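## Task

Locate the object whose underside shows the letters A then G, reading left to right. Put that object, and nothing else, into the tray so it lies flat on the tray floor. No other object may be in the tray or have fallen off the table near it. It must stay there without the robot holding it.

## Robot and tools

ROBOT. Two six-joint arms, left_arm and right_arm, each with a parallel gripper, face each other across a table. All positions share one scene frame. Its origin is the table centre, +z is up, and the table top is at z = +0.020 m. left_arm's base is on the +y side at (-0.118, +0.529, +0.112) m, and right_arm's is at (-0.057, -0.422, +0.072) m. The names left and right refer to the arms, not to image sides. The gripper fingers point along the gripper's +x axis and close along its y axis. The reported end_effector_position is the point between the finger pads, 3 to 4 cm short of the fingertips. At long reach it can differ from the true hand position.

execute_actions. The argument actions is a list holding one item or none.
- Empty list: no command is sent, and the current state comes back with pictures.
- Move: {"rows": [[...]], "steps": n}, with n from 4 to 15 (default 15). Each control step lasts 1/30 s. Each row is used for one step, and the last row repeats if there are fewer rows than steps.
- Wait: {"steps": n}, n up to 300, with no rows.
Add "pictures": true to get camera images with a move or a wait. A refused call sends nothing.

ROW LAYOUT. One row always has 14 numbers covering both arms, even when only one arm moves: left_arm waist, shoulder, elbow, wrist pitch, wrist yaw, wrist roll, opening, then the same seven for right_arm. The six joint values are absolute target angles in radians, in the same form as the Joint positions line. They are not offsets. Ranges per arm:
- waist -3.054 to 3.054
- shoulder 0.000 to 3.142
- elbow 0.000 to 2.356
- wrist pitch -1.571 to 1.571
- wrist yaw -1.571 to 1.571
- wrist roll -3.142 to 3.142
A target more than 0.010 rad outside its range, and farther out than the joint's current angle, is refused. Targets beyond a joint's true end are clipped to that end, and the result then says "joint sent to its limit".

OPENING. This is an absolute value from -1 to 1, where +1 is fully open (0.088 m pad gap). Empty fingers meet near -0.80, and values below that change nothing. Closing fully takes about 0.5 s. To hold a part, command an opening about 0.07 below its grip_measured reading; a smaller margin gives a lighter hold. Parts thinner than about 3 mm get less squeeze.

MOTION LIMITS.
- Each step, a joint's target is kept close to its measured angle: 0.211 rad for waist, shoulder and elbow, 0.213 for wrist pitch, 0.267 for wrist yaw and 0.228 for wrist roll.
- If the targets would carry the gripper more than 70 mm from where it is, they are scaled back.
- Far moves therefore need several calls.
- Friction can leave a joint short of its target, or leave a tiny change undone. Check Joint positions after each move.
- The last 4 steps of every action run after its result is returned.
- Arms keep heading for the last row while you think, until they settle.

RESULTS.
- State line: for each arm, the gripper position (m), quat_wxyz and velocities in the scene frame.
- grip_measured: the finger opening on the command scale. It is off by up to about 1 mm, and reads up to 0.061 narrower while squeezing something hard.
- Joint positions and Joint velocities: one block per arm in column order, ending with the pad gap in m.
- Joint torques and External joint torques: drive output and estimated outside load. These are noisy and include friction and the weight of a held object.
- "joint command not followed": a clearance check changed or blocked some joint targets.
- HELD: the step's row was partly or wholly not sent.
- MOTOR HOT (from 50 °C) and OVER-TEMPERATURE FAULT (at 95 °C): holding loads heats motors. An overheated arm is frozen and can lose power.
- TORQUE FAULT: contact torque hit a load limit. That arm stops for 10 s and the rest of the call is skipped. Load limits in N m are waist 16.6, shoulder 20.6, elbow 20.5, wrist pitch 5.42, wrist yaw 5.4, wrist roll 5.07, with held weight included.

zoom_image. Arguments: camera (one of cam_head_left, cam_head_right, cam_high, cam_low, cam_left_wrist, cam_right_wrist) and region [x0, y0, x1, y1]. The region is in pixels of that camera's latest 504x504 image, counted from the top-left, and can be at most 504 by 504. It moves nothing. It is handy for reading the letters on an object's underside, for example from cam_low or a wrist camera.

read_manual. Optional section, "licences". It returns URDF licence text and moves nothing.

finished_scene. Argument scene is the current scene's number. Call it only after releasing the object and confirming it lies flat in the tray on its own.

TYPICAL ORDER.
1. Look, then find and read the marked object, turning or lifting pieces if needed.
2. Open the gripper above the object and lower it.
3. Close on the object and lift.
4. Move over the tray and lower it until it is flat on the floor.
5. Open the gripper, withdraw, and check.

AVOID.
- Dropping or knocking anything off the table.
- Leaving a wrong object in the tray.
- Slamming or pushing hard.
- Letting the arms collide or press each other.
- Long loaded holds that overheat motors.
Held parts may occasionally be tugged, so grip firmly enough to hold on.

Each tool is called after ">>>" as name([rows], argument=value, ...), one row to a line, values as JSON.

## Session

I'll start by looking at the current state.

>>> execute_actions(actions=[])

Scene clock: 0.00 s of 4730.00 s.
left_arm: end_effector_position=(+0.0265, +0.2470, +0.3645) grip_measured=-0.777 end_effector_quat_wxyz=(-0.320, +0.606, -0.588, -0.431) end_effector_velocity=(-0.002, +0.000, -0.001) end_effector_angular_velocity=(+0.010, +0.002, +0.002) | right_arm: end_effector_position=(+0.0322, +0.0361, +0.2782) grip_measured=-0.788 end_effector_quat_wxyz=(+0.556, -0.353, +0.159, +0.736) end_effector_velocity=(-0.000, -0.001, +0.001) end_effector_angular_velocity=(+0.000, +0.001, +0.008)
Joint positions: left_arm=[ 1.072  1.514  1.614 -1.328  0.308 -2.71   0.001] | right_arm=[-0.614  1.764  1.519 -0.586 -0.342 -0.575  0.   ]
Joint velocities: left_arm=[-0.007  0.002  0.002 -0.007 -0.007 -0.007  0.   ] | right_arm=[-0.002 -0.002  0.002 -0.007 -0.007 -0.007 -0.   ]
Joint torques (N m, as the arm reports them, + toward a larger angle): no reading
External joint torques (N m, as the arm's controller estimates them; a push from outside toward a larger angle lowers the number): no reading
Motor temperatures (°C, as the motors report them): left_arm=[23 26 25 24 26 24] | right_arm=[27 25 24 24 25 25]
Heat: left arm: hottest shoulder 26 °C (+0.0 °C/min); right arm: hottest waist 27 °C (+0.0 °C/min).

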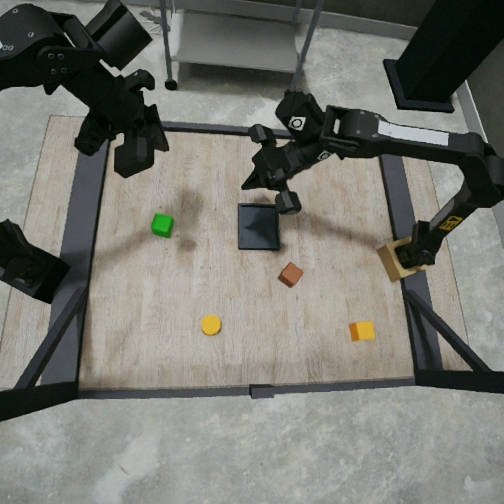

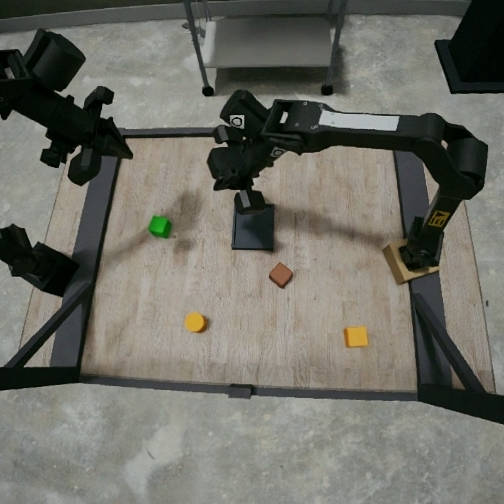

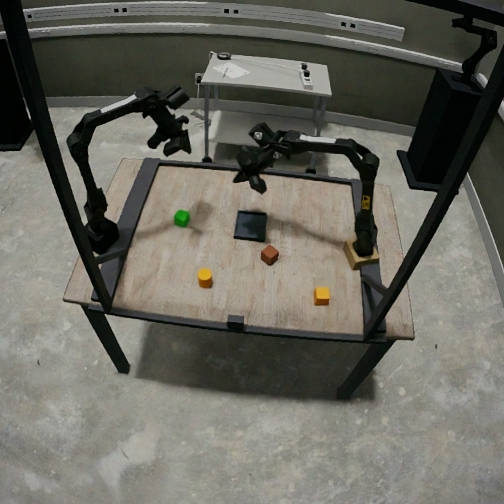

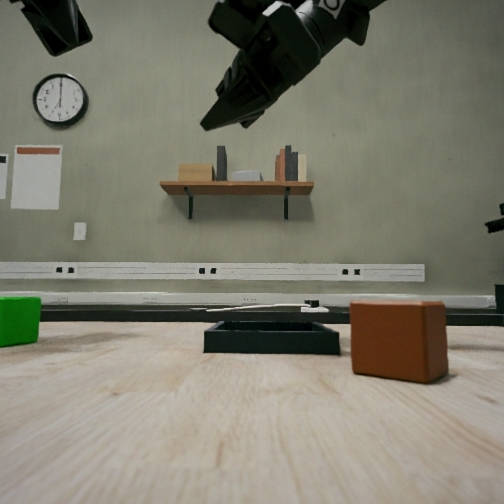

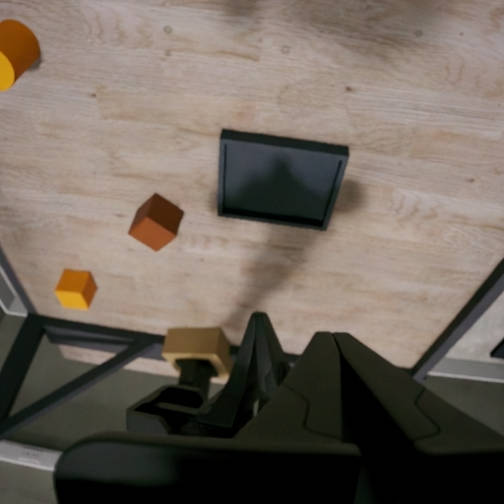

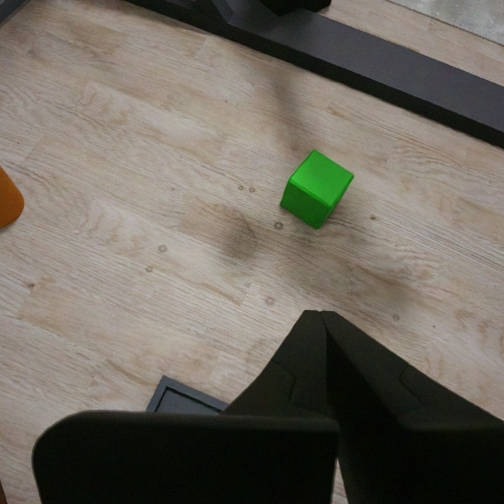

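>>> zoom_image(camera="cam_head_left", region=[130, 180, 400, 360])

Region (130, 180, 400, 360) of cam_head_left's 504x504 image, scaled by 1.867, with more detail than that image has.

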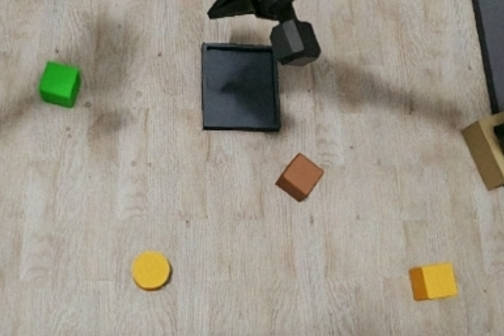

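>>> zoom_image(camera="cam_right_wrist", region=[250, 120, 390, 260])

>>> zoom_image(camera="cam_left_wrist", region=[100, 170, 220, 270])

Region (250, 120, 390, 260) of cam_right_wrist's 504x504 image, scaled by 3.600, with more detail than that image has.

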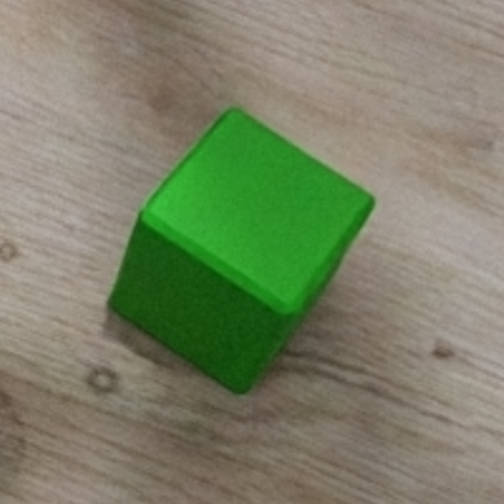

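Region (100, 170, 220, 270) of cam_left_wrist's 504x504 image, scaled by 4.200, with more detail than that image has.

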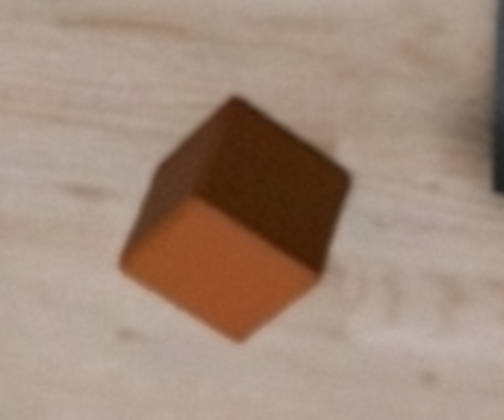

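>>> execute_actions([
  {"rows": [[1.0315, 1.7732, 1.0999, -0.8975, 0.0, -2.294, 1.0, -0.1947, 2.1033, 1.7251, -1.1926, 0.0, -0.872, 1.0]], "steps": 15},
])

Scene clock: 5.93 s of 4730.00 s.
left_arm: end_effector_position=(+0.0647, +0.2436, +0.2033) grip_measured=+0.449 end_effector_quat_wxyz=(-0.527, +0.495, -0.564, -0.400) end_effector_velocity=(-0.132, +0.240, -0.475) end_effector_angular_velocity=(+1.163, +0.361, -0.543) | right_arm: end_effector_position=(-0.0856, +0.0113, +0.1656) grip_measured=+0.428 end_effector_quat_wxyz=(+0.287, -0.628, +0.175, +0.701) end_effector_velocity=(-0.375, -0.351, -0.244) end_effector_angular_velocity=(-1.988, -0.356, +1.218)
Joint positions: left_arm=[ 1.04   1.734  1.267 -0.964  0.038 -2.361  0.061] | right_arm=[-0.26   2.057  1.702 -1.029 -0.035 -0.844  0.06 ]
Joint velocities: left_arm=[-0.051  0.315 -1.409  0.535 -0.271  0.535  0.175] | right_arm=[ 0.974  0.505  0.11  -1.619  0.198 -0.286  0.175]
Joint torques (N m, as the arm reports them, + toward a larger angle): left_arm=[-0.33 -5.56  5.69  0.41 -0.15  0.16] | right_arm=[ -1.29 -11.21   7.11   0.1    0.2   -0.1 ]
External joint torques (N m, as the arm's controller estimates them; a push from outside toward a larger angle lowers the number): left_arm=[-0.27  2.96 -0.38 -0.07 -0.16  0.15] | right_arm=[ 0.35  0.53  0.22 -0.45  0.14 -0.1 ]
Motor temperatures (°C, as the motors report them): left_arm=[23 27 26 24 26 24] | right_arm=[27 27 25 24 25 25]
Heat: left arm: hottest shoulder 27 °C (+10.1 °C/min); right arm: hottest waist 27 °C (+0.0 °C/min).
Steps of this call (steps 1 to 90: nothing new was sent; then 2.57 s passed at rest; steps 91 to 101: the first 11 steps of this action). Readings (joint positions):
91: left_arm=[1.069 1.524 1.601 -1.312 0.290 -2.692] | right_arm=[-0.606 1.782 1.540 -0.622 -0.304 -0.606]
92: left_arm=[1.065 1.533 1.582 -1.275 0.249 -2.658] | right_arm=[-0.579 1.813 1.588 -0.668 -0.236 -0.659]
94: left_arm=[1.057 1.576 1.539 -1.210 0.182 -2.594] | right_arm=[-0.507 1.879 1.654 -0.732 -0.155 -0.733]
98: left_arm=[1.047 1.687 1.401 -1.061 0.083 -2.445] | right_arm=[-0.366 1.990 1.685 -0.875 -0.076 -0.805]
101: the state above

>>> execute_actions([
  {"steps": 20},
], pictures=true)

Scene clock: 6.60 s of 4730.00 s.
left_arm: end_effector_position=(+0.0489, +0.2735, +0.1537) grip_measured=+1.000 end_effector_quat_wxyz=(-0.559, +0.435, -0.563, -0.426) end_effector_velocity=(-0.005, +0.005, -0.001) end_effector_angular_velocity=(+0.026, +0.009, +0.000) | right_arm: end_effector_position=(-0.1052, -0.0221, +0.1526) grip_measured=+1.000 end_effector_quat_wxyz=(+0.205, -0.675, +0.202, +0.680) end_effector_velocity=(-0.002, -0.002, +0.000) end_effector_angular_velocity=(-0.008, +0.006, -0.005)
Joint positions: left_arm=[ 1.035  1.77   1.11  -0.899  0.005 -2.299  0.088] | right_arm=[-0.195  2.092  1.719 -1.191 -0.004 -0.87   0.088]
Joint velocities: left_arm=[-0.007 -0.002 -0.007 -0.022 -0.007 -0.007  0.   ] | right_arm=[ 0.002 -0.002 -0.002 -0.007 -0.007  0.007  0.   ]
Joint torques (N m, as the arm reports them, + toward a larger angle): left_arm=[-0.39 -5.5   5.31  0.5  -0.21  0.18] | right_arm=[  0.04 -10.08   6.35  -0.01   0.1   -0.12]
External joint torques (N m, as the arm's controller estimates them; a push from outside toward a larger angle lowers the number): left_arm=[-0.35  1.59 -0.21  0.01 -0.17  0.17] | right_arm=[-0.01 -0.53  0.61 -0.33  0.16 -0.13]
Motor temperatures (°C, as the motors report them): left_arm=[23 27 26 24 26 24] | right_arm=[27 27 25 24 25 25]
Heat: left arm: hottest shoulder 27 °C (+9.1 °C/min); right arm: hottest waist 27 °C (+0.0 °C/min).
Kept back: nothing.
Steps of this call (steps 1 to 4: the last 4 steps of your previous action; steps 5 to 20: the robot went on to your last target). Readings (joint positions):
1: left_arm=[1.039 1.744 1.221 -0.949 0.029 -2.343] | right_arm=[-0.230 2.071 1.703 -1.080 -0.029 -0.852]
2: left_arm=[1.037 1.752 1.183 -0.939 0.021 -2.330] | right_arm=[-0.206 2.081 1.703 -1.117 -0.024 -0.858]
4: left_arm=[1.036 1.767 1.135 -0.923 0.013 -2.315] | right_arm=[-0.183 2.091 1.704 -1.154 -0.017 -0.864]
8: left_arm=[1.036 1.770 1.115 -0.903 0.007 -2.303] | right_arm=[-0.190 2.092 1.716 -1.181 -0.006 -0.868]
20: the state above

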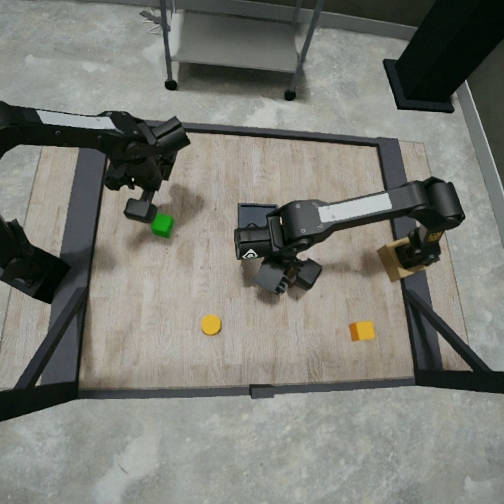

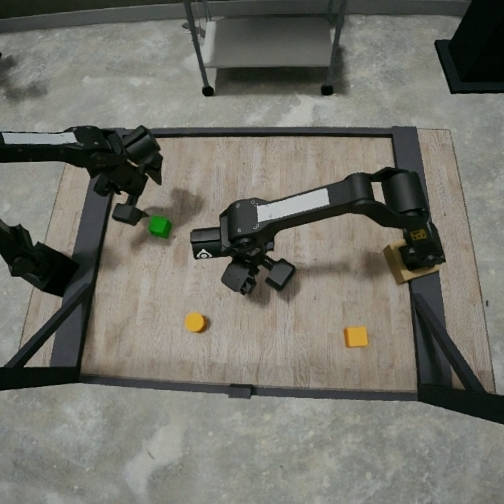

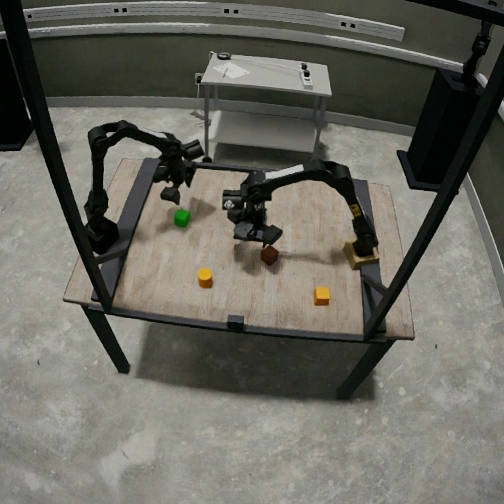

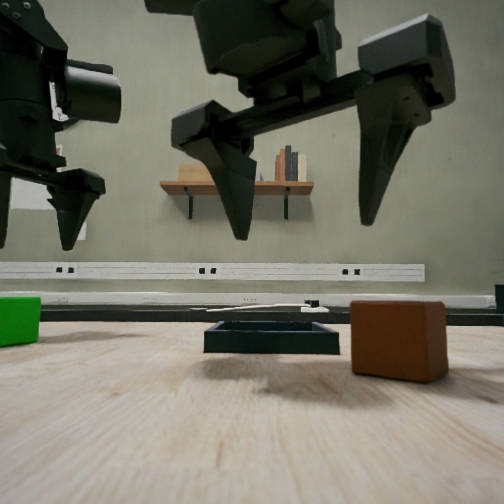

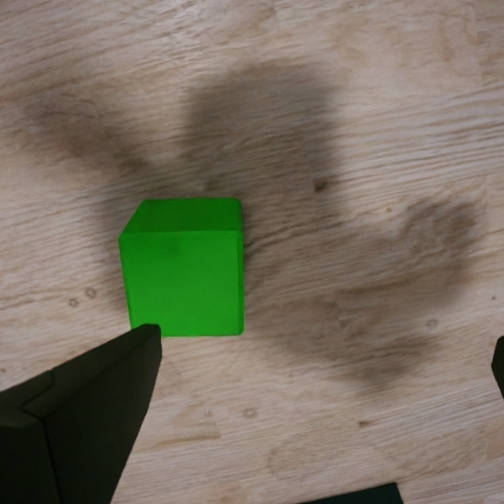

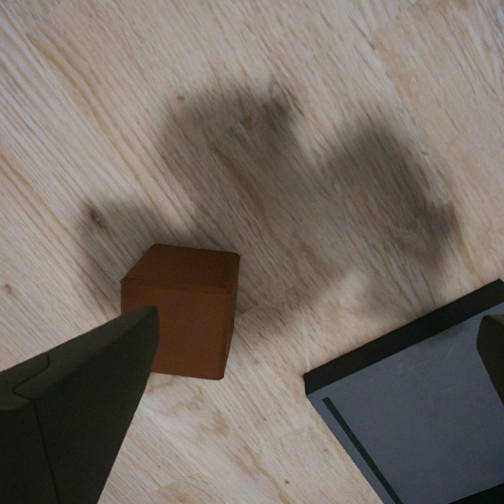

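>>> zoom_image(camera="cam_right_wrist", region=[60, 200, 300, 420])

Region (60, 200, 300, 420) of cam_right_wrist's 504x504 image, scaled by 2.100, with more detail than that image has; it fills the top 462 rows of this view, and the rest is white.

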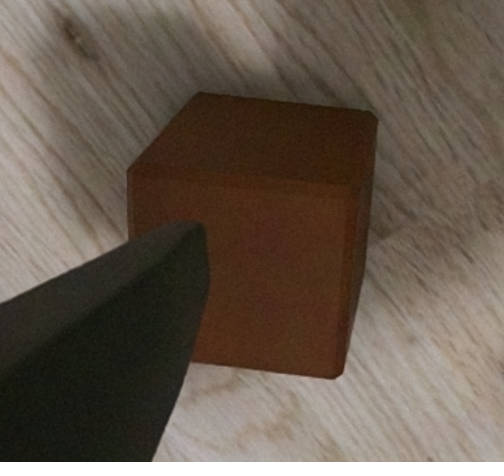

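>>> execute_actions([
  {"rows": [[0.8979, 1.6874, 0.9982, -0.8816, 0.0, -2.4273, 1.0, -0.1632, 1.8592, 1.3772, -1.0888, 0.0, -0.8394, 1.0]], "steps": 15},
])

>>> execute_actions([
  {"steps": 12},
], pictures=true)

Scene clock: 9.20 s of 4730.00 s.
left_arm: end_effector_position=(+0.0033, +0.2757, +0.1505) grip_measured=+1.000 end_effector_quat_wxyz=(-0.564, +0.427, -0.564, -0.427) end_effector_velocity=(-0.003, +0.007, +0.002) end_effector_angular_velocity=(+0.005, -0.006, +0.034) | right_arm: end_effector_position=(-0.1085, -0.0825, +0.1504) grip_measured=+1.000 end_effector_quat_wxyz=(+0.202, -0.677, +0.201, +0.679) end_effector_velocity=(+0.006, -0.057, -0.045) end_effector_angular_velocity=(-0.209, -0.009, -0.010)
Joint positions: left_arm=[ 0.901  1.697  1.011 -0.884  0.001 -2.419  0.088] | right_arm=[-0.164  1.871  1.395 -1.094 -0.002 -0.843  0.088]
Joint velocities: left_arm=[-0.002 -0.027 -0.022 -0.007 -0.007 -0.037  0.   ] | right_arm=[-0.002 -0.002 -0.188 -0.022 -0.022  0.007  0.   ]
Joint torques (N m, as the arm reports them, + toward a larger angle): left_arm=[-0.17 -6.06  5.21  0.48 -0.07 -0.17] | right_arm=[  0.06 -10.66   4.95   0.28   0.02   0.07]
External joint torques (N m, as the arm's controller estimates them; a push from outside toward a larger angle lowers the number): left_arm=[-0.12  0.39 -0.26  0.01 -0.04 -0.17] | right_arm=[ 0.04 -2.36 -1.08 -0.13  0.08  0.07]
Motor temperatures (°C, as the motors report them): left_arm=[23 27 26 24 26 24] | right_arm=[27 27 25 24 25 25]
Heat: left arm: hottest shoulder 27 °C (+6.5 °C/min); right arm: hottest waist 27 °C (+0.0 °C/min).
Steps of this call (steps 1 to 15: the robot went on to your last target; steps 16 to 67: nothing new was sent; steps 68 to 78: the first 11 steps of this action). Readings (joint positions):
68: left_arm=[1.028 1.762 1.098 -0.888 -0.003 -2.316] | right_arm=[-0.194 2.071 1.693 -1.162 -0.004 -0.866]
69: left_arm=[1.003 1.746 1.075 -0.881 -0.007 -2.347] | right_arm=[-0.191 2.033 1.637 -1.133 -0.002 -0.859]
71: left_arm=[0.940 1.716 1.036 -0.891 -0.001 -2.386] | right_arm=[-0.178 1.948 1.526 -1.125 -0.002 -0.851]
75: left_arm=[0.901 1.701 1.014 -0.885 0.001 -2.414] | right_arm=[-0.164 1.871 1.421 -1.099 -0.002 -0.844]
78: the state above

Scene clock: 9.60 s of 4730.00 s.
left_arm: end_effector_position=(+0.0031, +0.2761, +0.1504) grip_measured=+1.000 end_effector_quat_wxyz=(-0.563, +0.428, -0.563, -0.428) end_effector_velocity=(-0.001, +0.002, +0.000) end_effector_angular_velocity=(+0.010, -0.003, -0.010) | right_arm: end_effector_position=(-0.1082, -0.0842, +0.1482) grip_measured=+1.000 end_effector_quat_wxyz=(+0.200, -0.678, +0.204, +0.678) end_effector_velocity=(+0.002, -0.002, +0.000) end_effector_angular_velocity=(-0.006, -0.008, +0.020)
Joint positions: left_arm=[ 0.901  1.696  1.009 -0.883  0.001 -2.423  0.088] | right_arm=[-0.164  1.871  1.386 -1.09  -0.002 -0.842  0.088]
Joint velocities: left_arm=[-0.002 -0.002 -0.002 -0.007 -0.007  0.007  0.   ] | right_arm=[-0.002 -0.002 -0.002 -0.007  0.007 -0.022  0.   ]
Joint torques (N m, as the arm reports them, + toward a larger angle): left_arm=[-0.35 -6.12  5.23  0.48 -0.07 -0.15] | right_arm=[  0.06 -10.87   4.51   0.17   0.02   0.08]
External joint torques (N m, as the arm's controller estimates them; a push from outside toward a larger angle lowers the number): left_arm=[-0.35  0.32 -0.22  0.01 -0.04 -0.16] | right_arm=[ 0.07 -2.99 -1.12 -0.15  0.07  0.08]
Motor temperatures (°C, as the motors report them): left_arm=[23 27 26 24 26 24] | right_arm=[27 27 26 24 25 25]
Heat: left arm: hottest shoulder 27 °C (+6.2 °C/min); right arm: hottest waist 27 °C (+0.0 °C/min).
Kept back: nothing.
Steps of this call (steps 1 to 4: the last 4 steps of your previous action; steps 5 to 12: the robot went on to your last target). Readings (joint positions):
1: left_arm=[0.901 1.697 1.010 -0.884 0.001 -2.421] | right_arm=[-0.164 1.871 1.390 -1.094 -0.002 -0.842]
2: left_arm=[0.901 1.696 1.010 -0.884 0.001 -2.421] | right_arm=[-0.164 1.871 1.388 -1.093 -0.002 -0.842]
4: left_arm=[0.901 1.696 1.009 -0.883 0.001 -2.422] | right_arm=[-0.164 1.871 1.388 -1.090 -0.002 -0.842]
8: left_arm=[0.901 1.696 1.009 -0.883 0.001 -2.422] | right_arm=[-0.164 1.871 1.386 -1.090 -0.002 -0.842]
12: the state above

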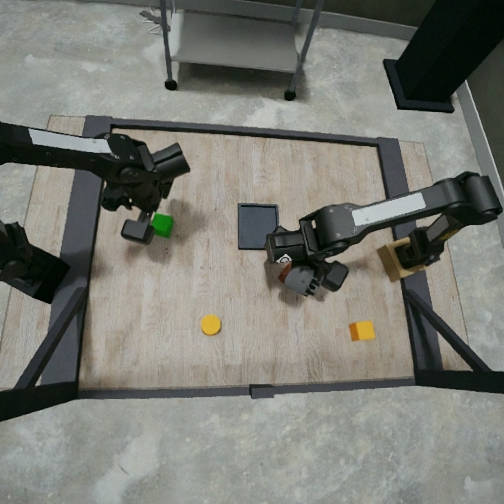

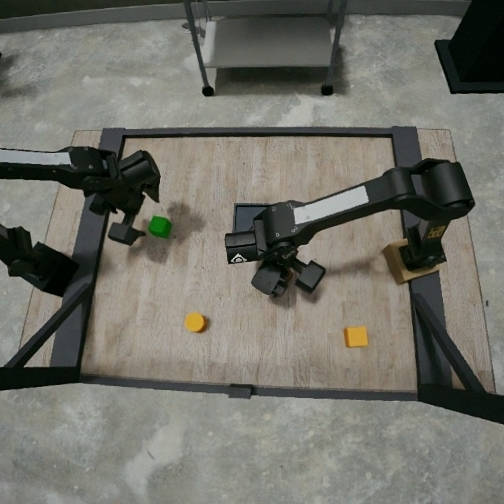

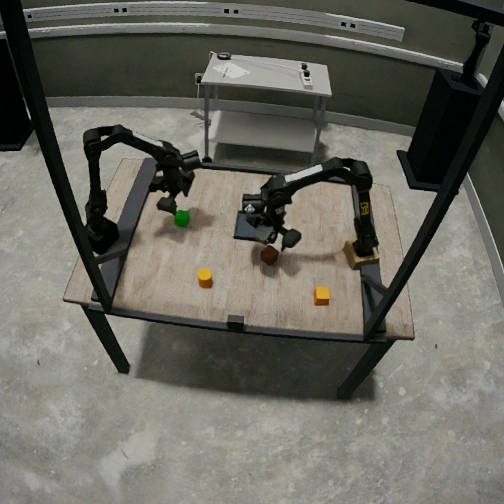

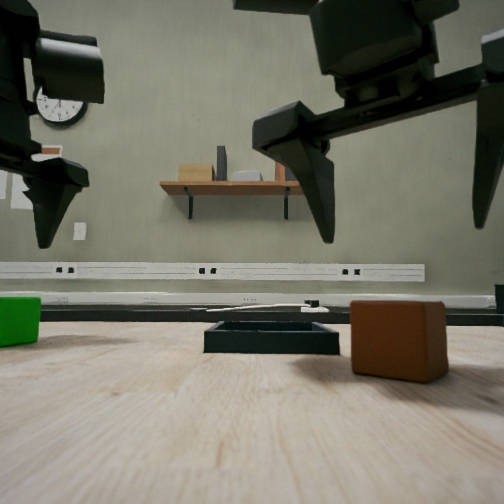

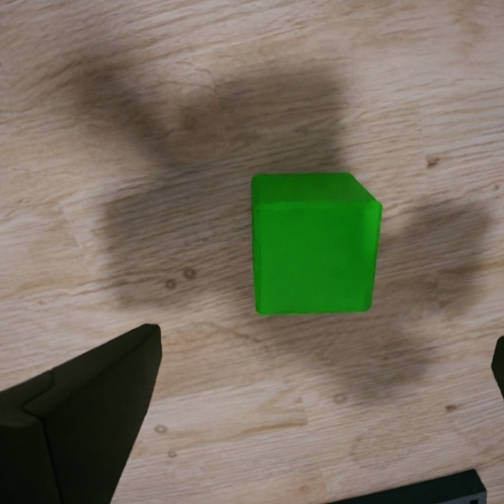

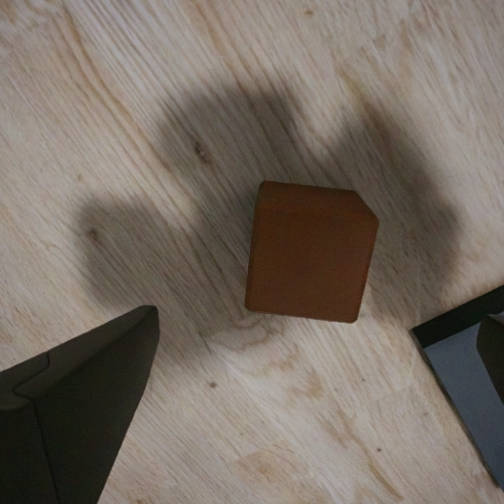

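>>> execute_actions([
  {"rows": [[0.8979,1.7002,0.9884,-0.8590,0,-2.4273,1,-0.1632,1.8669,1.3649,-1.0688,0,-0.8394,1],[0.8979,1.7130,0.9785,-0.8364,0,-2.4273,1,-0.1632,1.8747,1.3527,-1.0488,0,-0.8394,1],[0.8979,1.7257,0.9687,-0.8138,0,-2.4273,1,-0.1632,1.8824,1.3404,-1.0288,0,-0.8394,1],[0.8979,1.7385,0.9589,-0.7912,0,-2.4273,1,-0.1632,1.8901,1.3282,-1.0089,0,-0.8394,1],[0.8979,1.7513,0.9491,-0.7686,0,-2.4273,1,-0.1632,1.8978,1.3159,-0.9889,0,-0.8394,1],[0.8979,1.7641,0.9392,-0.7460,0,-2.4273,1,-0.1632,1.9056,1.3036,-0.9689,0,-0.8394,1],[0.8979,1.7769,0.9294,-0.7234,0,-2.4273,1,-0.1632,1.9133,1.2914,-0.9489,0,-0.8394,1],[0.8979,1.7896,0.9196,-0.7007,0,-2.4273,1,-0.1632,1.9210,1.2791,-0.9289,0,-0.8394,1],[0.8979,1.8024,0.9098,-0.6781,0,-2.4273,1,-0.1632,1.9287,1.2669,-0.9089,0,-0.8394,1],[0.8979,1.8152,0.8999,-0.6555,0,-2.4273,1,-0.1632,1.9365,1.2546,-0.8889,0,-0.8394,1],[0.8979,1.8280,0.8901,-0.6329,0,-2.4273,1,-0.1632,1.9442,1.2423,-0.8690,0,-0.8394,1],[0.8979,1.8408,0.8803,-0.6103,0,-2.4273,1,-0.1632,1.9519,1.2301,-0.8490,0,-0.8394,1],[0.8979,1.8535,0.8705,-0.5877,0,-2.4273,1,-0.1632,1.9596,1.2178,-0.8290,0,-0.8394,1],[0.8979,1.8663,0.8606,-0.5651,0,-2.4273,1,-0.1632,1.9674,1.2056,-0.8090,0,-0.8394,1],[0.8979,1.8791,0.8508,-0.5425,0,-2.4273,1,-0.1632,1.9751,1.1933,-0.7890,0,-0.8394,1]], "steps": 15},
])

>>> execute_actions([
  {"steps": 12},
], pictures=true)

Scene clock: 10.47 s of 4730.00 s.
left_arm: end_effector_position=(+0.0053, +0.2714, +0.1100) grip_measured=+1.000 end_effector_quat_wxyz=(-0.561, +0.434, -0.565, -0.421) end_effector_velocity=(-0.005, +0.017, -0.164) end_effector_angular_velocity=(+0.073, +0.011, +0.005) | right_arm: end_effector_position=(-0.1090, -0.0794, +0.1122) grip_measured=+1.000 end_effector_quat_wxyz=(+0.209, -0.673, +0.194, +0.682) end_effector_velocity=(+0.000, -0.018, -0.170) end_effector_angular_velocity=(-0.097, +0.007, +0.005)
Joint positions: left_arm=[ 0.901  1.782  0.927 -0.696  0.001 -2.423  0.088] | right_arm=[-0.164  1.908  1.285 -0.924 -0.002 -0.842  0.088]
Joint velocities: left_arm=[-0.002  0.383 -0.31   0.623 -0.022 -0.007  0.   ] | right_arm=[-0.002  0.252 -0.379  0.535 -0.022 -0.007  0.   ]
Joint torques (N m, as the arm reports them, + toward a larger angle): left_arm=[-0.31 -4.38  4.81  0.53 -0.05 -0.14] | right_arm=[ 0.05 -7.74  4.36  0.19  0.03  0.07]
External joint torques (N m, as the arm's controller estimates them; a push from outside toward a larger angle lowers the number): left_arm=[-0.29  2.43 -0.3   0.01 -0.02 -0.15] | right_arm=[ 0.03  0.29 -1.06 -0.15  0.09  0.07]
Motor temperatures (°C, as the motors report them): left_arm=[23 28 26 24 26 24] | right_arm=[27 28 26 24 25 25]
Heat: left arm: hottest shoulder 28 °C (+11.5 °C/min); right arm: hottest shoulder 28 °C (+5.7 °C/min).
Steps of this call (steps 1 to 15: the robot went on to your last target; steps 16 to 26: the first 11 steps of this action). Readings (joint positions):
16: left_arm=[0.901 1.696 1.007 -0.880 0.001 -2.423] | right_arm=[-0.164 1.871 1.384 -1.087 -0.002 -0.842]
17: left_arm=[0.901 1.696 1.003 -0.870 0.001 -2.423] | right_arm=[-0.164 1.871 1.380 -1.078 -0.002 -0.842]
19: left_arm=[0.901 1.701 0.992 -0.839 0.001 -2.423] | right_arm=[-0.164 1.871 1.365 -1.051 -0.002 -0.842]
23: left_arm=[0.901 1.743 0.958 -0.760 0.001 -2.423] | right_arm=[-0.164 1.884 1.322 -0.981 -0.002 -0.842]
26: the state above

Scene clock: 10.87 s of 4730.00 s.
left_arm: end_effector_position=(+0.0039, +0.2745, +0.0750) grip_measured=+1.000 end_effector_quat_wxyz=(-0.562, +0.433, -0.565, -0.422) end_effector_velocity=(+0.004, -0.006, +0.000) end_effector_angular_velocity=(-0.030, -0.022, +0.020) | right_arm: end_effector_position=(-0.1084, -0.0828, +0.0754) grip_measured=+1.000 end_effector_quat_wxyz=(+0.207, -0.675, +0.197, +0.681) end_effector_velocity=(-0.004, +0.010, +0.000) end_effector_angular_velocity=(+0.050, +0.015, +0.025)
Joint positions: left_arm=[ 0.901  1.867  0.86  -0.547  0.001 -2.423  0.088] | right_arm=[-0.164  1.963  1.202 -0.793 -0.002 -0.842  0.088]
Joint velocities: left_arm=[-0.002 -0.002 -0.002  0.037 -0.007 -0.022  0.   ] | right_arm=[ 0.002 -0.002 -0.002  0.051 -0.007 -0.022  0.   ]
Joint torques (N m, as the arm reports them, + toward a larger angle): left_arm=[-0.34 -4.37  4.26  0.46 -0.07 -0.15] | right_arm=[ 0.06 -8.21  3.99  0.15  0.02  0.07]
External joint torques (N m, as the arm's controller estimates them; a push from outside toward a larger angle lowers the number): left_arm=[-0.37  2.41 -0.21 -0.01 -0.04 -0.15] | right_arm=[ 0.02 -0.16 -1.13 -0.18  0.08  0.07]
Motor temperatures (°C, as the motors report them): left_arm=[23 28 26 24 26 24] | right_arm=[27 28 26 24 25 25]
Heat: left arm: hottest shoulder 28 °C (+11.0 °C/min); right arm: hottest shoulder 28 °C (+5.5 °C/min).
Kept back: nothing.
Steps of this call (steps 1 to 4: the last 4 steps of your previous action; steps 5 to 12: the robot went on to your last target). Readings (joint positions):
1: left_arm=[0.901 1.795 0.916 -0.673 0.001 -2.423] | right_arm=[-0.164 1.916 1.273 -0.904 -0.002 -0.842]
2: left_arm=[0.901 1.808 0.907 -0.651 0.001 -2.423] | right_arm=[-0.164 1.925 1.260 -0.884 -0.002 -0.842]
4: left_arm=[0.901 1.833 0.887 -0.605 0.001 -2.423] | right_arm=[-0.164 1.941 1.235 -0.845 -0.002 -0.842]
8: left_arm=[0.901 1.864 0.863 -0.561 0.001 -2.423] | right_arm=[-0.164 1.962 1.205 -0.805 -0.002 -0.842]
12: the state above

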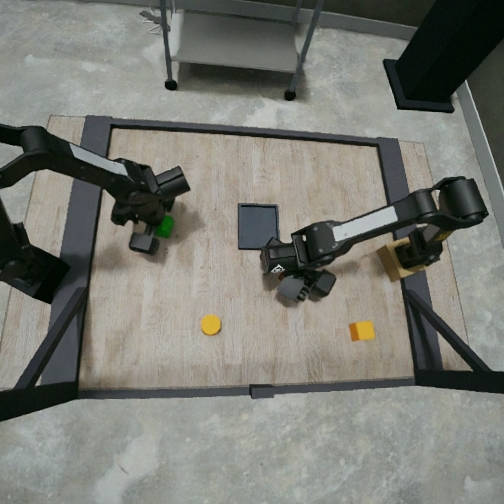

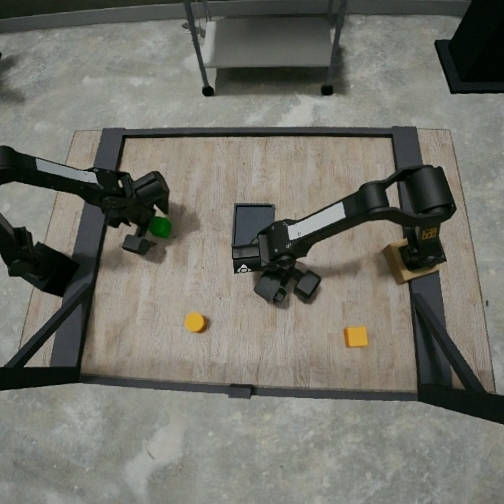

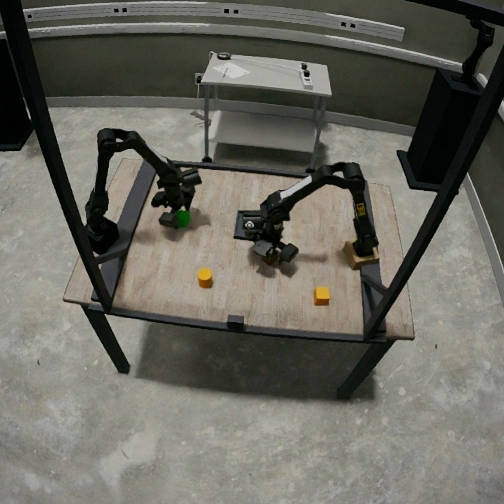

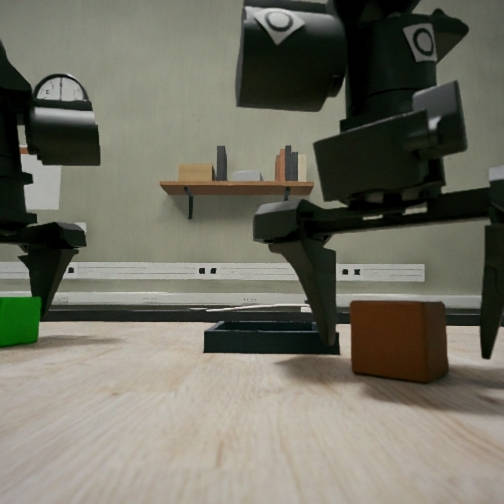

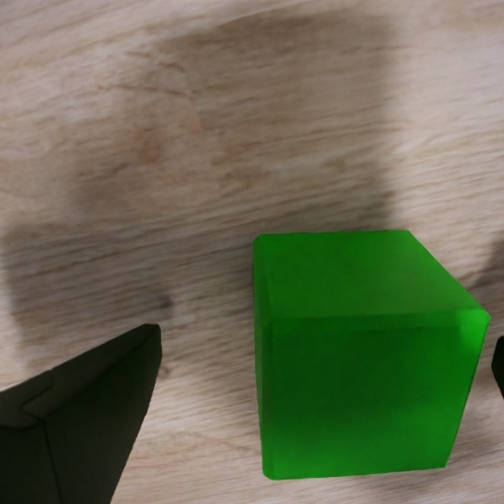

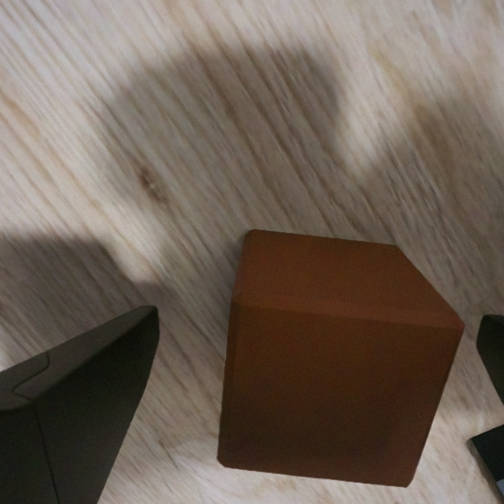

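>>> execute_actions([
  {"rows": [[0.8979,1.8791,0.8508,-0.5425,0,-2.4273,0.0,-0.1632,1.9751,1.1933,-0.7890,0,-0.8394,0.0]], "steps": 15},
])

>>> execute_actions([
  {"steps": 10},
])

Scene clock: 11.47 s of 4730.00 s.
left_arm: end_effector_position=(+0.0043, +0.2734, +0.0749) grip_measured=+0.108 end_effector_quat_wxyz=(-0.561, +0.435, -0.565, -0.420) end_effector_velocity=(+0.001, +0.003, +0.000) end_effector_angular_velocity=(+0.016, -0.017, +0.005) | right_arm: end_effector_position=(-0.1085, -0.0821, +0.0754) grip_measured=+0.088 end_effector_quat_wxyz=(+0.208, -0.674, +0.196, +0.681) end_effector_velocity=(-0.000, -0.001, -0.000) end_effector_angular_velocity=(-0.008, +0.006, +0.005)
Joint positions: left_arm=[ 0.901  1.867  0.86  -0.542  0.001 -2.423  0.044] | right_arm=[-0.164  1.963  1.201 -0.789 -0.002 -0.842  0.043]
Joint velocities: left_arm=[-0.002 -0.002 -0.002 -0.007 -0.022 -0.007  0.   ] | right_arm=[-0.002  0.002  0.002 -0.007 -0.007 -0.007  0.01 ]
Joint torques (N m, as the arm reports them, + toward a larger angle): left_arm=[-0.31 -4.42  4.31  0.34 -0.05 -0.14] | right_arm=[ 0.07 -8.09  3.97  0.12  0.02  0.07]
External joint torques (N m, as the arm's controller estimates them; a push from outside toward a larger angle lowers the number): left_arm=[-0.32  2.4  -0.19 -0.15 -0.02 -0.14] | right_arm=[ 0.07 -0.07 -1.15 -0.24  0.08  0.06]
Motor temperatures (°C, as the motors report them): left_arm=[23 28 26 24 26 24] | right_arm=[27 28 26 24 25 25]
Heat: left arm: hottest shoulder 28 °C (+10.5 °C/min); right arm: hottest shoulder 28 °C (+5.2 °C/min).
Steps of this call (steps 1 to 7: the robot went on to your last target; steps 8 to 18: the first 11 steps of this action). Readings (joint positions):
8: left_arm=[0.901 1.867 0.860 -0.545 0.001 -2.423] | right_arm=[-0.164 1.963 1.201 -0.790 -0.002 -0.842]
9: left_arm=[0.901 1.867 0.860 -0.545 0.001 -2.423] | right_arm=[-0.164 1.963 1.201 -0.790 -0.002 -0.842]
11: left_arm=[0.901 1.867 0.860 -0.545 0.001 -2.423] | right_arm=[-0.164 1.963 1.201 -0.790 -0.002 -0.842]
15: left_arm=[0.901 1.867 0.860 -0.544 0.001 -2.423] | right_arm=[-0.164 1.963 1.201 -0.790 -0.002 -0.842]
18: the state above

Scene clock: 11.80 s of 4730.00 s.
left_arm: end_effector_position=(+0.0043, +0.2734, +0.0749) grip_measured=+0.108 end_effector_quat_wxyz=(-0.561, +0.435, -0.565, -0.420) end_effector_velocity=(+0.003, +0.004, +0.000) end_effector_angular_velocity=(+0.016, -0.016, +0.025) | right_arm: end_effector_position=(-0.1085, -0.0821, +0.0754) grip_measured=+0.089 end_effector_quat_wxyz=(+0.208, -0.674, +0.196, +0.681) end_effector_velocity=(-0.002, -0.003, -0.001) end_effector_angular_velocity=(-0.013, +0.006, -0.005)
Joint positions: left_arm=[ 0.901  1.867  0.86  -0.542  0.001 -2.423  0.044] | right_arm=[-0.164  1.963  1.201 -0.789 -0.002 -0.842  0.043]
Joint velocities: left_arm=[ 0.002 -0.002 -0.002 -0.007 -0.022 -0.022 -0.   ] | right_arm=[ 0.002  0.002 -0.002 -0.007 -0.007  0.007 -0.   ]
Joint torques (N m, as the arm reports them, + toward a larger angle): left_arm=[-0.34 -4.35  4.31  0.32 -0.05 -0.14] | right_arm=[ 0.06 -8.12  4.06  0.15  0.02  0.07]
External joint torques (N m, as the arm's controller estimates them; a push from outside toward a larger angle lowers the number): left_arm=[-0.41  2.46 -0.2  -0.18 -0.01 -0.14] | right_arm=[ 0.06 -0.12 -1.02 -0.2   0.08  0.07]
Motor temperatures (°C, as the motors report them): left_arm=[23 28 26 24 26 24] | right_arm=[27 28 26 24 25 25]
Heat: left arm: hottest shoulder 28 °C (+10.2 °C/min); right arm: hottest shoulder 28 °C (+5.1 °C/min).
Kept back: nothing.
Steps of this call (steps 1 to 4: the last 4 steps of your previous action; steps 5 to 10: the robot went on to your last target). Readings (joint positions):
1: left_arm=[0.901 1.867 0.860 -0.542 0.001 -2.423] | right_arm=[-0.164 1.963 1.201 -0.789 -0.002 -0.842]
2: left_arm=[0.901 1.867 0.860 -0.542 0.001 -2.423] | right_arm=[-0.164 1.963 1.201 -0.789 -0.002 -0.842]
4: left_arm=[0.901 1.867 0.860 -0.542 0.001 -2.423] | right_arm=[-0.164 1.963 1.201 -0.789 -0.002 -0.842]
8: left_arm=[0.901 1.867 0.860 -0.542 0.001 -2.423] | right_arm=[-0.164 1.963 1.201 -0.789 -0.002 -0.842]
10: the state above

>>> execute_actions([
  {"rows": [[0.8979,1.8663,0.8606,-0.5651,0,-2.4273,0,-0.1632,1.9674,1.2056,-0.8090,0,-0.8394,0],[0.8979,1.8535,0.8705,-0.5877,0,-2.4273,0,-0.1632,1.9596,1.2178,-0.8290,0,-0.8394,0],[0.8979,1.8408,0.8803,-0.6103,0,-2.4273,0,-0.1632,1.9519,1.2301,-0.8490,0,-0.8394,0],[0.8979,1.8280,0.8901,-0.6329,0,-2.4273,0,-0.1632,1.9442,1.2423,-0.8690,0,-0.8394,0],[0.8979,1.8152,0.8999,-0.6555,0,-2.4273,0,-0.1632,1.9365,1.2546,-0.8889,0,-0.8394,0],[0.8979,1.8024,0.9098,-0.6781,0,-2.4273,0,-0.1632,1.9287,1.2669,-0.9089,0,-0.8394,0],[0.8979,1.7896,0.9196,-0.7007,0,-2.4273,0,-0.1632,1.9210,1.2791,-0.9289,0,-0.8394,0],[0.8979,1.7769,0.9294,-0.7234,0,-2.4273,0,-0.1632,1.9133,1.2914,-0.9489,0,-0.8394,0],[0.8979,1.7641,0.9392,-0.7460,0,-2.4273,0,-0.1632,1.9056,1.3036,-0.9689,0,-0.8394,0],[0.8979,1.7513,0.9491,-0.7686,0,-2.4273,0,-0.1632,1.8978,1.3159,-0.9889,0,-0.8394,0],[0.8979,1.7385,0.9589,-0.7912,0,-2.4273,0,-0.1632,1.8901,1.3282,-1.0089,0,-0.8394,0],[0.8979,1.7257,0.9687,-0.8138,0,-2.4273,0,-0.1632,1.8824,1.3404,-1.0288,0,-0.8394,0],[0.8979,1.7130,0.9785,-0.8364,0,-2.4273,0,-0.1632,1.8747,1.3527,-1.0488,0,-0.8394,0],[0.8979,1.7002,0.9884,-0.8590,0,-2.4273,0,-0.1632,1.8669,1.3649,-1.0688,0,-0.8394,0],[0.8979,1.6874,0.9982,-0.8816,0,-2.4273,0,-0.1632,1.8592,1.3772,-1.0888,0,-0.8394,0]], "steps": 15},
])

Scene clock: 13.07 s of 4730.00 s.
left_arm: end_effector_position=(+0.0018, +0.2786, +0.1094) grip_measured=+0.108 end_effector_quat_wxyz=(-0.564, +0.422, -0.562, -0.433) end_effector_velocity=(+0.012, -0.024, +0.174) end_effector_angular_velocity=(-0.100, -0.056, +0.005) | right_arm: end_effector_position=(-0.1078, -0.0869, +0.1061) grip_measured=+0.089 end_effector_quat_wxyz=(+0.194, -0.681, +0.210, +0.675) end_effector_velocity=(-0.005, +0.016, +0.181) end_effector_angular_velocity=(+0.086, +0.036, +0.019)
Joint positions: left_arm=[ 0.901  1.783  0.924 -0.728  0.001 -2.423  0.044] | right_arm=[-0.164  1.927  1.286 -0.954 -0.002 -0.842  0.043]
Joint velocities: left_arm=[-0.002 -0.413  0.325 -0.623 -0.007 -0.007 -0.   ] | right_arm=[-0.002 -0.281  0.388 -0.579 -0.022 -0.022 -0.   ]
Joint torques (N m, as the arm reports them, + toward a larger angle): left_arm=[-0.34 -6.27  6.81  0.09 -0.06 -0.14] | right_arm=[  0.07 -11.22   5.94  -0.1    0.02   0.07]
External joint torques (N m, as the arm's controller estimates them; a push from outside toward a larger angle lowers the number): left_arm=[-0.34  0.26  2.02 -0.3  -0.03 -0.14] | right_arm=[ 0.05 -3.2   0.68 -0.34  0.08  0.07]
Motor temperatures (°C, as the motors report them): left_arm=[23 28 26 24 26 24] | right_arm=[27 28 26 24 25 25]
Heat: left arm: hottest shoulder 28 °C (+9.2 °C/min); right arm: hottest shoulder 28 °C (+4.6 °C/min).
Steps of this call (steps 1 to 15: the robot went on to your last target; steps 16 to 27: nothing new was sent; steps 28 to 38: the first 11 steps of this action). Readings (joint positions):
28: left_arm=[0.901 1.867 0.860 -0.543 0.001 -2.423] | right_arm=[-0.164 1.963 1.201 -0.790 -0.002 -0.842]
29: left_arm=[0.901 1.867 0.861 -0.551 0.001 -2.423] | right_arm=[-0.164 1.963 1.203 -0.797 -0.002 -0.842]
31: left_arm=[0.901 1.861 0.866 -0.585 0.001 -2.423] | right_arm=[-0.164 1.963 1.211 -0.828 -0.002 -0.842]
35: left_arm=[0.901 1.824 0.892 -0.665 0.001 -2.423] | right_arm=[-0.164 1.953 1.248 -0.896 -0.002 -0.842]
38: the state above

>>> execute_actions([
  {"rows": [[0.8852,1.6774,0.9737,-0.8147,0,-2.4273,0,-0.1661,1.8370,1.3433,-1.0247,0,-0.8394,0],[0.8726,1.6675,0.9492,-0.7479,0,-2.4273,0,-0.1690,1.8148,1.3094,-0.9606,0,-0.8394,0],[0.8599,1.6575,0.9248,-0.6810,0,-2.4273,0,-0.1718,1.7927,1.2755,-0.8966,0,-0.8394,0],[0.8472,1.6475,0.9003,-0.6141,0,-2.4273,0,-0.1747,1.7705,1.2416,-0.8325,0,-0.8394,0],[0.8345,1.6375,0.8758,-0.5473,0,-2.4273,0,-0.1776,1.7483,1.2077,-0.7684,0,-0.8394,0],[0.8219,1.6276,0.8513,-0.4804,0,-2.4273,0,-0.1805,1.7261,1.1738,-0.7043,0,-0.8394,0],[0.8092,1.6176,0.8268,-0.4135,0,-2.4273,0,-0.1834,1.7039,1.1399,-0.6403,0,-0.8394,0],[0.7965,1.6076,0.8023,-0.3466,0,-2.4273,0,-0.1863,1.6818,1.1060,-0.5762,0,-0.8394,0],[0.7838,1.5976,0.7779,-0.2798,0,-2.4273,0,-0.1891,1.6596,1.0721,-0.5121,0,-0.8394,0],[0.7712,1.5877,0.7534,-0.2129,0,-2.4273,0,-0.1920,1.6374,1.0382,-0.4480,0,-0.8394,0],[0.7585,1.5777,0.7289,-0.1460,0,-2.4273,0,-0.1949,1.6152,1.0043,-0.3840,0,-0.8394,0],[0.7458,1.5677,0.7044,-0.0792,0,-2.4273,0,-0.1978,1.5930,0.9704,-0.3199,0,-0.8394,0],[0.7332,1.5578,0.6799,-0.0123,0,-2.4273,0,-0.2007,1.5709,0.9365,-0.2558,0,-0.8394,0],[0.7205,1.5478,0.6554,0.0546,0,-2.4273,0,-0.2036,1.5487,0.9026,-0.1917,0,-0.8394,0],[0.7078,1.5378,0.6310,0.1215,0,-2.4273,0,-0.2064,1.5265,0.8687,-0.1276,0,-0.8394,0]], "steps": 15},
])

Scene clock: 14.33 s of 4730.00 s.
left_arm: end_effector_position=(-0.0077, +0.2190, +0.1428) grip_measured=+0.108 end_effector_quat_wxyz=(-0.537, +0.526, -0.609, -0.253) end_effector_velocity=(-0.084, -0.133, +0.006) end_effector_angular_velocity=(-1.085, -0.396, -0.382) | right_arm: end_effector_position=(-0.1059, -0.0496, +0.1530) grip_measured=+0.089 end_effector_quat_wxyz=(+0.335, -0.600, +0.073, +0.722) end_effector_velocity=(+0.027, +0.063, +0.055) end_effector_angular_velocity=(+1.290, +0.173, -0.086)
Joint positions: left_arm=[ 0.796  1.614  0.805 -0.361  0.001 -2.423  0.044] | right_arm=[-0.184  1.687  1.105 -0.576 -0.002 -0.842  0.043]
Joint velocities: left_arm=[-0.379 -0.281 -0.73   1.604 -0.007  0.007 -0.   ] | right_arm=[-0.095 -0.662 -0.994  1.634 -0.007 -0.007  0.   ]
Joint torques (N m, as the arm reports them, + toward a larger angle): left_arm=[-0.39 -6.03  5.63  1.18 -0.06 -0.13] | right_arm=[ -0.18 -10.02   4.82   0.75   0.03   0.09]
External joint torques (N m, as the arm's controller estimates them; a push from outside toward a larger angle lowers the number): left_arm=[-0.44  0.19 -0.11  0.09 -0.03 -0.14] | right_arm=[-0.24 -2.95 -1.28 -0.22  0.09  0.07]
Motor temperatures (°C, as the motors report them): left_arm=[23 28 26 24 26 24] | right_arm=[27 28 26 24 25 25]
Heat: left arm: hottest shoulder 28 °C (+8.4 °C/min); right arm: hottest shoulder 28 °C (+4.2 °C/min).
Steps of this call (steps 1 to 4: the last 4 steps of your previous action; steps 5 to 27: the robot went on to your last target; steps 28 to 38: the first 11 steps of this action). Readings (joint positions):
28: left_arm=[0.900 1.694 0.990 -0.875 0.001 -2.423] | right_arm=[-0.164 1.866 1.369 -1.081 -0.002 -0.842]
29: left_arm=[0.897 1.691 0.984 -0.847 0.001 -2.423] | right_arm=[-0.164 1.859 1.358 -1.053 -0.002 -0.842]
31: left_arm=[0.883 1.679 0.959 -0.754 0.001 -2.423] | right_arm=[-0.165 1.834 1.319 -0.965 -0.002 -0.842]
35: left_arm=[0.834 1.642 0.877 -0.530 0.001 -2.423] | right_arm=[-0.174 1.753 1.202 -0.746 -0.002 -0.842]
38: the state above


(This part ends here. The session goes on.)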